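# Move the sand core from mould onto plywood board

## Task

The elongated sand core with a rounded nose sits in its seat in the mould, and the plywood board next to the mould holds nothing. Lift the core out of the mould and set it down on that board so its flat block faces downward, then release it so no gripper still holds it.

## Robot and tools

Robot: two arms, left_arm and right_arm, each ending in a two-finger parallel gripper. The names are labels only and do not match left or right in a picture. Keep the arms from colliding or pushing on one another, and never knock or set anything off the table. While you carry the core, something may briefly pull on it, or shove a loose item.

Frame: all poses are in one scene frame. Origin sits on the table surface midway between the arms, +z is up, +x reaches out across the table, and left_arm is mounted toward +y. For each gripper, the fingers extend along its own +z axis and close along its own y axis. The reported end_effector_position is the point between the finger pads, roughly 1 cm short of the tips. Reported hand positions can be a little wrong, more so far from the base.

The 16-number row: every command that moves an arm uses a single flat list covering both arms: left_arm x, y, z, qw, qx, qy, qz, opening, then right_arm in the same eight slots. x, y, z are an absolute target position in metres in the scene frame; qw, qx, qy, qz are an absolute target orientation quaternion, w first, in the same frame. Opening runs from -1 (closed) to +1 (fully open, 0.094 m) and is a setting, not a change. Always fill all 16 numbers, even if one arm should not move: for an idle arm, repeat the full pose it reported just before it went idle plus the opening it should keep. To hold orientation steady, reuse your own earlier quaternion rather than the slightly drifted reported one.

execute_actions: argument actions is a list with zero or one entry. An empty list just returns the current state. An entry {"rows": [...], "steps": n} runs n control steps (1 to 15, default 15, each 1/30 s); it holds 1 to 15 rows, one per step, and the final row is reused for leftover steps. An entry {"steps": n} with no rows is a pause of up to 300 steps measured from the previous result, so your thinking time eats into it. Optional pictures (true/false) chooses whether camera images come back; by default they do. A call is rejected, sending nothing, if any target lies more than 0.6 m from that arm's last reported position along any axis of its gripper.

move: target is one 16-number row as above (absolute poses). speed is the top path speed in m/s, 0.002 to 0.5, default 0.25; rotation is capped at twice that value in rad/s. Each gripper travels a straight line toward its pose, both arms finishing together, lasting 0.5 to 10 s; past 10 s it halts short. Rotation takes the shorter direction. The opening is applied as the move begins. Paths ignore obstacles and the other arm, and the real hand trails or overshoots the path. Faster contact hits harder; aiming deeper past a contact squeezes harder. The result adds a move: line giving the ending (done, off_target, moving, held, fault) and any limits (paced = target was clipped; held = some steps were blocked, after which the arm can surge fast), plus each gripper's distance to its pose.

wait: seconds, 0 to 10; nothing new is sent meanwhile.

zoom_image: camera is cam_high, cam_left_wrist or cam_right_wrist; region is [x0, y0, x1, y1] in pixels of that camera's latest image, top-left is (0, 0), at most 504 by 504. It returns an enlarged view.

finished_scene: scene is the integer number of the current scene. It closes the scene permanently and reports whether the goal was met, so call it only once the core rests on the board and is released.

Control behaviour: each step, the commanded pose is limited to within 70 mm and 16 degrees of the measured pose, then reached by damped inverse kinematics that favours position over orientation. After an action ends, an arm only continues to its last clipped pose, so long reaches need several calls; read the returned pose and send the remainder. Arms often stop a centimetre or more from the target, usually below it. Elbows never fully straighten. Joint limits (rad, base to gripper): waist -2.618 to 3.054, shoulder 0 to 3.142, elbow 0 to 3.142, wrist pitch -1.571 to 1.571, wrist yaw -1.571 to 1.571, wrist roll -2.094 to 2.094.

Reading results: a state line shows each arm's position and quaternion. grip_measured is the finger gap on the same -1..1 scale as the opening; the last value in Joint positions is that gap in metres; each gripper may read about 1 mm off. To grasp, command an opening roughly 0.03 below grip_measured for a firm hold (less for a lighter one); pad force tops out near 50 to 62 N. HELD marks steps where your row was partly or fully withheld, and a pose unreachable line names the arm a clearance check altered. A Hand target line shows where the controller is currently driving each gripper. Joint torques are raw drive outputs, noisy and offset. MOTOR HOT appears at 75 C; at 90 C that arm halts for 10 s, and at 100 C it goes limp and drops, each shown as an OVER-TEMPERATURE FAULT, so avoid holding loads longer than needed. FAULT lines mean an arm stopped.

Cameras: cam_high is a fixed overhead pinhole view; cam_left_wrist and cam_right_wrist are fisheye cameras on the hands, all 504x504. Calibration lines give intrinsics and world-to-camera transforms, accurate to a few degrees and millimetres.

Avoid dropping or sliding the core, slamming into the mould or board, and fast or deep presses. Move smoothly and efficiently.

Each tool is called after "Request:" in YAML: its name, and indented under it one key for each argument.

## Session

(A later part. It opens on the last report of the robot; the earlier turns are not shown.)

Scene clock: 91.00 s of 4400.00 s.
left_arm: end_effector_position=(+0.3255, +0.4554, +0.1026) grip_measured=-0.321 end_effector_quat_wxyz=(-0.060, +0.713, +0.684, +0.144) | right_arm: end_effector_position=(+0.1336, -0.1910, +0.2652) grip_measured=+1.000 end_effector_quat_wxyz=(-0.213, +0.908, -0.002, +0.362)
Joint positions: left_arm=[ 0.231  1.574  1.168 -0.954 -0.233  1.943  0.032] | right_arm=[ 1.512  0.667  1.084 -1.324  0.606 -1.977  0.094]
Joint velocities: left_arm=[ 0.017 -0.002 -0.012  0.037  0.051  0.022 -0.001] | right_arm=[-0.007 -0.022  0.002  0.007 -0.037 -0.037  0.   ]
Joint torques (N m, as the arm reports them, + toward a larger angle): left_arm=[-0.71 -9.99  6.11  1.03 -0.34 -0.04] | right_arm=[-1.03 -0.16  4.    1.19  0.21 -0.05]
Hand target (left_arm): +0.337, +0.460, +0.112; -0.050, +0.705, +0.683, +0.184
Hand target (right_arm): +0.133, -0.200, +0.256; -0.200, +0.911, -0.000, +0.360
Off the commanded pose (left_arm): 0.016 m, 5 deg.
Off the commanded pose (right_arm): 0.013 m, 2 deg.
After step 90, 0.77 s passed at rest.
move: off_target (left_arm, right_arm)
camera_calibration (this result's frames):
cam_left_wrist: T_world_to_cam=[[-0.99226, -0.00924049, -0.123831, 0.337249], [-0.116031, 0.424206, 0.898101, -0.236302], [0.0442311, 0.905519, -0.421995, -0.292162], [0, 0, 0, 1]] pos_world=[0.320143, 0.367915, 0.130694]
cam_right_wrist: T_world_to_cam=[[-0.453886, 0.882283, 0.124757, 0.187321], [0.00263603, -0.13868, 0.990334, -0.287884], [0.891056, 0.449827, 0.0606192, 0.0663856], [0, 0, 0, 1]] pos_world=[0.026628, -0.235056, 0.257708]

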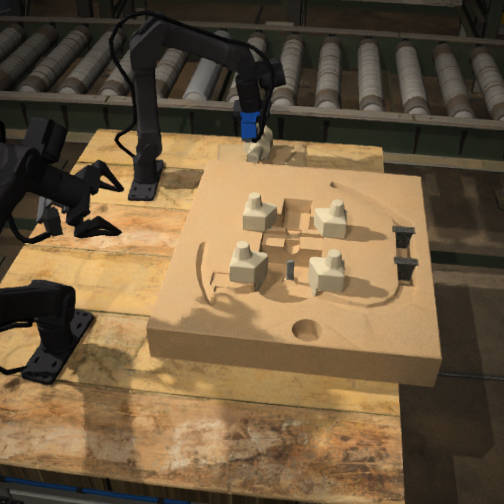

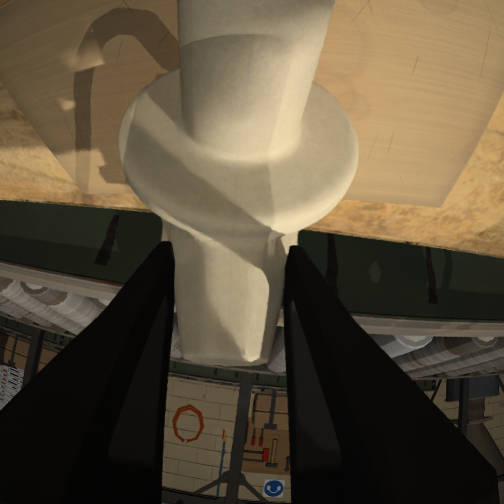

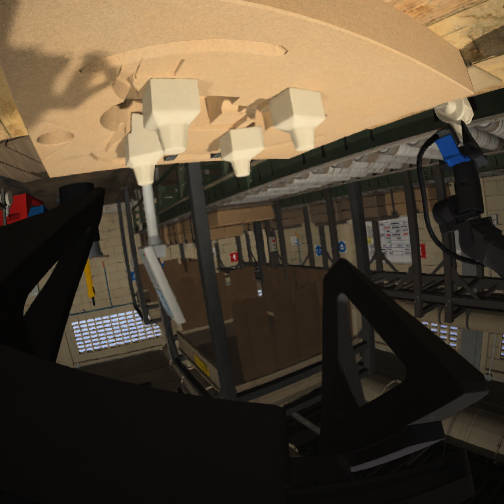

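Request:
move:
  target: [0.338,0.46,0.097,-0.05,0.706,0.683,0.185,-0.34,0.133,-0.2,0.256,-0.2,0.911,0,0.36,1]
  speed: 0.006

Request:
zoom_image:
  camera: "cam_high"
  region: [200, 80, 330, 180]

Scene clock: 102.97 s of 4400.00 s.
left_arm: end_effector_position=(+0.3245, +0.4554, +0.1015) grip_measured=-0.321 end_effector_quat_wxyz=(-0.060, +0.711, +0.683, +0.155) | right_arm: end_effector_position=(+0.1336, -0.1908, +0.2653) grip_measured=+1.000 end_effector_quat_wxyz=(-0.213, +0.908, -0.002, +0.362)
Joint positions: left_arm=[ 0.225  1.554  1.137 -0.924 -0.246  1.941  0.032] | right_arm=[ 1.512  0.667  1.084 -1.323  0.606 -1.978  0.094]
Joint velocities: left_arm=[ 0.007  0.007 -0.007 -0.022 -0.007 -0.037  0.   ] | right_arm=[ 0.012  0.007 -0.007 -0.066 -0.007 -0.022  0.   ]
Joint torques (N m, as the arm reports them, + toward a larger angle): left_arm=[-0.3  -7.2   4.35  1.29 -0.23 -0.01] | right_arm=[-1.04 -0.14  4.02  1.17  0.19 -0.05]
Hand target (left_arm): +0.337, +0.459, +0.098; -0.051, +0.705, +0.683, +0.183
Hand target (right_arm): +0.133, -0.200, +0.256; -0.200, +0.911, -0.000, +0.360
Off the commanded pose (left_arm): 0.015 m, 4 deg.
Off the commanded pose (right_arm): 0.013 m, 2 deg.
After step 90, 1.63 s passed at rest.
move: off_target (left_arm, right_arm)
camera_calibration (this result's frames):
cam_left_wrist: T_world_to_cam=[[-0.990169, -0.00615358, -0.139739, 0.335665], [-0.130029, 0.408668, 0.903373, -0.224436], [0.0515477, 0.912663, -0.40545, -0.299908], [0, 0, 0, 1]] pos_world=[0.318642, 0.3675, 0.128057]
cam_right_wrist: T_world_to_cam=[[-0.454311, 0.881995, 0.125247, 0.18703], [0.00270182, -0.139229, 0.990256, -0.288025], [0.890839, 0.450223, 0.0608705, 0.0663682], [0, 0, 0, 1]] pos_world=[0.0266245, -0.234941, 0.257754]

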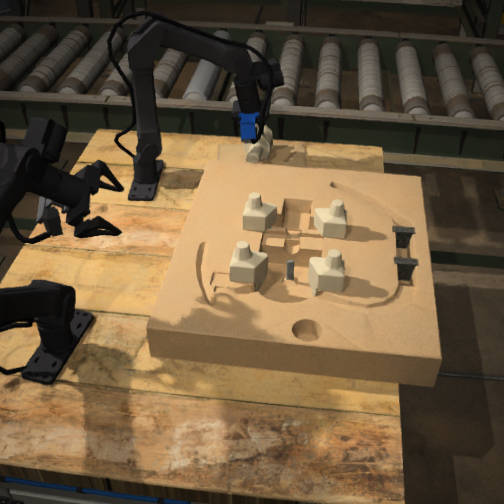

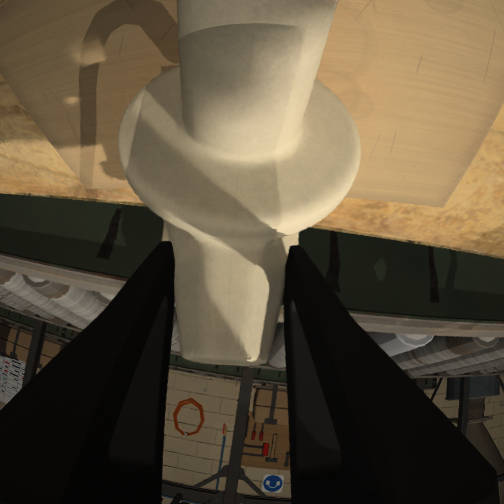

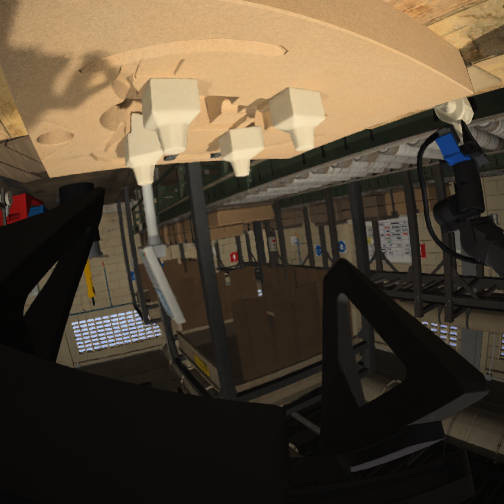

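Region (200, 80, 330, 180) of cam_high's 504x504 image, scaled by 3.877, with more detail than that image has; it fills the top 388 rows of this view, and the rest is white.

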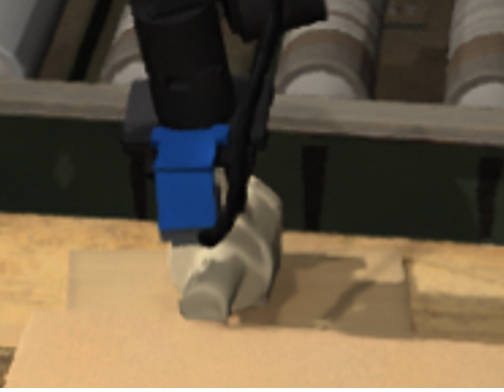

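Landed. Release.

Request:
move:
  target: [0.325,0.456,0.104,-0.06,0.711,0.683,0.155,0.3,0.133,-0.2,0.256,-0.2,0.911,0,0.36,1]
  speed: 0.01

Request:
move:
  target: [0.32,0.445,0.2,-0.06,0.711,0.683,0.155,0.3,0.133,-0.2,0.256,-0.2,0.911,0,0.36,1]
  speed: 0.06

Request:
zoom_image:
  camera: "cam_high"
  region: [200, 80, 330, 180]

Scene clock: 108.17 s of 4400.00 s.
left_arm: end_effector_position=(+0.3248, +0.4554, +0.1016) grip_measured=+0.298 end_effector_quat_wxyz=(-0.060, +0.711, +0.683, +0.156) | right_arm: end_effector_position=(+0.1336, -0.1908, +0.2653) grip_measured=+1.000 end_effector_quat_wxyz=(-0.213, +0.908, -0.002, +0.362)
Joint positions: left_arm=[ 0.225  1.554  1.137 -0.923 -0.246  1.941  0.061] | right_arm=[ 1.512  0.667  1.084 -1.323  0.606 -1.978  0.094]
Joint velocities: left_arm=[-0.007 -0.007 -0.002 -0.007 -0.037 -0.022  0.   ] | right_arm=[ 0.012 -0.012  0.007 -0.022 -0.066  0.022  0.   ]
Joint torques (N m, as the arm reports them, + toward a larger angle): left_arm=[ 0.18 -7.45  7.99  0.5  -0.14  0.03] | right_arm=[-1.03 -0.13  4.06  1.17  0.18 -0.06]
Hand target (left_arm): +0.325, +0.456, +0.104; -0.060, +0.711, +0.683, +0.155
Hand target (right_arm): +0.133, -0.200, +0.256; -0.200, +0.911, -0.000, +0.360
Off the commanded pose (left_arm): 0.002 m, 0 deg.
Off the commanded pose (right_arm): 0.013 m, 2 deg.
After step 90, 0.57 s passed at rest.
move: off_target (right_arm)
camera_calibration (this result's frames):
cam_left_wrist: T_world_to_cam=[[-0.990001, -0.00606947, -0.14093, 0.33598], [-0.13108, 0.408693, 0.90321, -0.224103], [0.0521149, 0.912652, -0.405402, -0.300105], [0, 0, 0, 1]] pos_world=[0.318885, 0.36752, 0.128099]
cam_right_wrist: T_world_to_cam=[[-0.454311, 0.881995, 0.125247, 0.18703], [0.00270182, -0.139229, 0.990256, -0.288025], [0.890839, 0.450223, 0.0608705, 0.0663682], [0, 0, 0, 1]] pos_world=[0.0266245, -0.234941, 0.257754]

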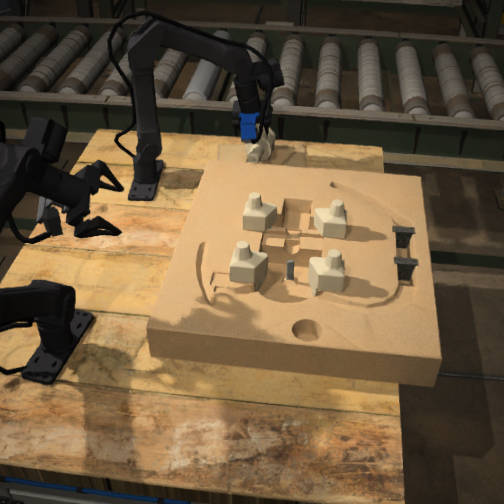

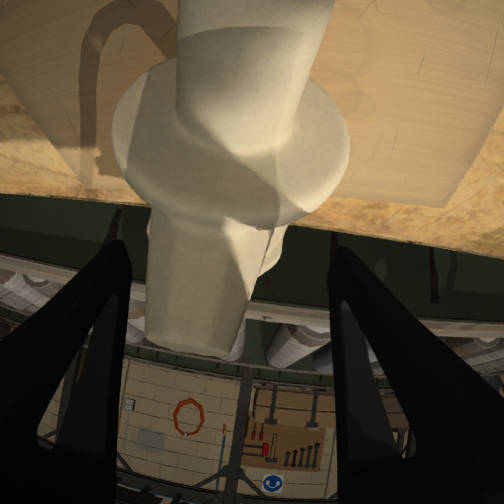

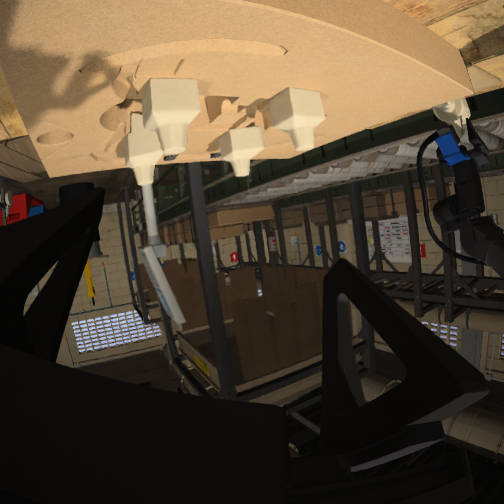

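Scene clock: 110.33 s of 4400.00 s.
left_arm: end_effector_position=(+0.3207, +0.4487, +0.1916) grip_measured=+0.298 end_effector_quat_wxyz=(-0.061, +0.711, +0.685, +0.151) | right_arm: end_effector_position=(+0.1335, -0.1909, +0.2652) grip_measured=+1.000 end_effector_quat_wxyz=(-0.213, +0.908, -0.002, +0.362)
Joint positions: left_arm=[ 0.208  1.545  1.49  -1.301 -0.247  1.918  0.061] | right_arm=[ 1.512  0.667  1.084 -1.323  0.606 -1.978  0.094]
Joint velocities: left_arm=[ 0.007  0.012  0.007  0.037  0.022 -0.066 -0.001] | right_arm=[-0.002 -0.017 -0.012 -0.037 -0.095 -0.007  0.   ]
Joint torques (N m, as the arm reports them, + toward a larger angle): left_arm=[-0.89 -7.86  9.12  0.38 -0.19 -0.06] | right_arm=[-1.04 -0.1   4.03  1.17  0.21 -0.05]
Hand target (left_arm): +0.320, +0.445, +0.200; -0.060, +0.711, +0.683, +0.155
Hand target (right_arm): +0.133, -0.200, +0.256; -0.200, +0.911, -0.000, +0.360
Off the commanded pose (left_arm): 0.009 m, 1 deg.
Off the commanded pose (right_arm): 0.013 m, 2 deg.
move: off_target (right_arm)
camera_calibration (this result's frames):
cam_left_wrist: T_world_to_cam=[[-0.991143, -0.0113086, -0.132314, 0.34564], [-0.125104, 0.413699, 0.901777, -0.307048], [0.0445405, 0.910343, -0.41145, -0.252629], [0, 0, 0, 1]] pos_world=[0.315418, 0.360913, 0.218678]
cam_right_wrist: T_world_to_cam=[[-0.454302, 0.882041, 0.124951, 0.187173], [0.00277544, -0.138859, 0.990308, -0.287937], [0.890843, 0.450246, 0.0606358, 0.0664773], [0, 0, 0, 1]] pos_world=[0.0266112, -0.235008, 0.257728]

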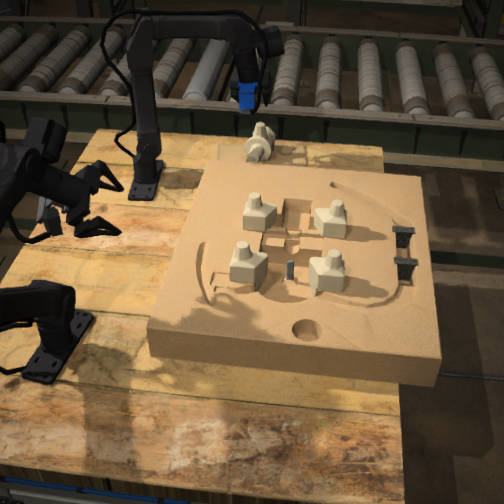

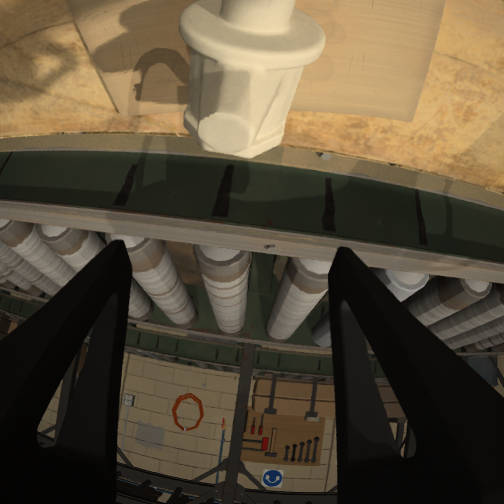

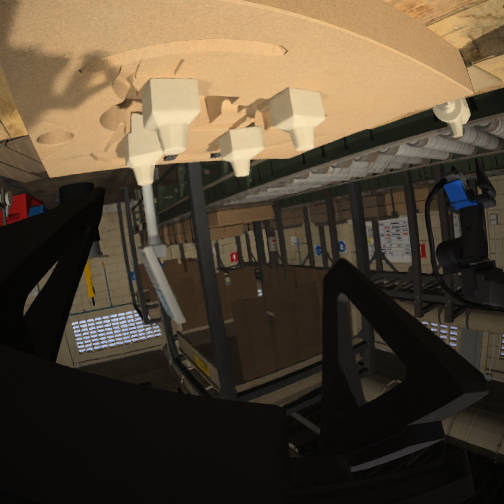

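Region (200, 80, 330, 180) of cam_high's 504x504 image, scaled by 3.877, with more detail than that image has; it fills the top 388 rows of this view, and the rest is white.

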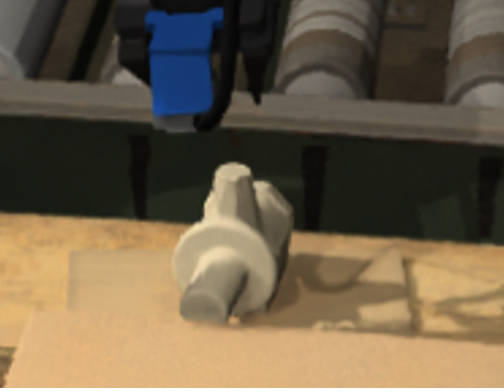

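Request:
finished_scene:
  scene: 2

The scene is finished: the task was done.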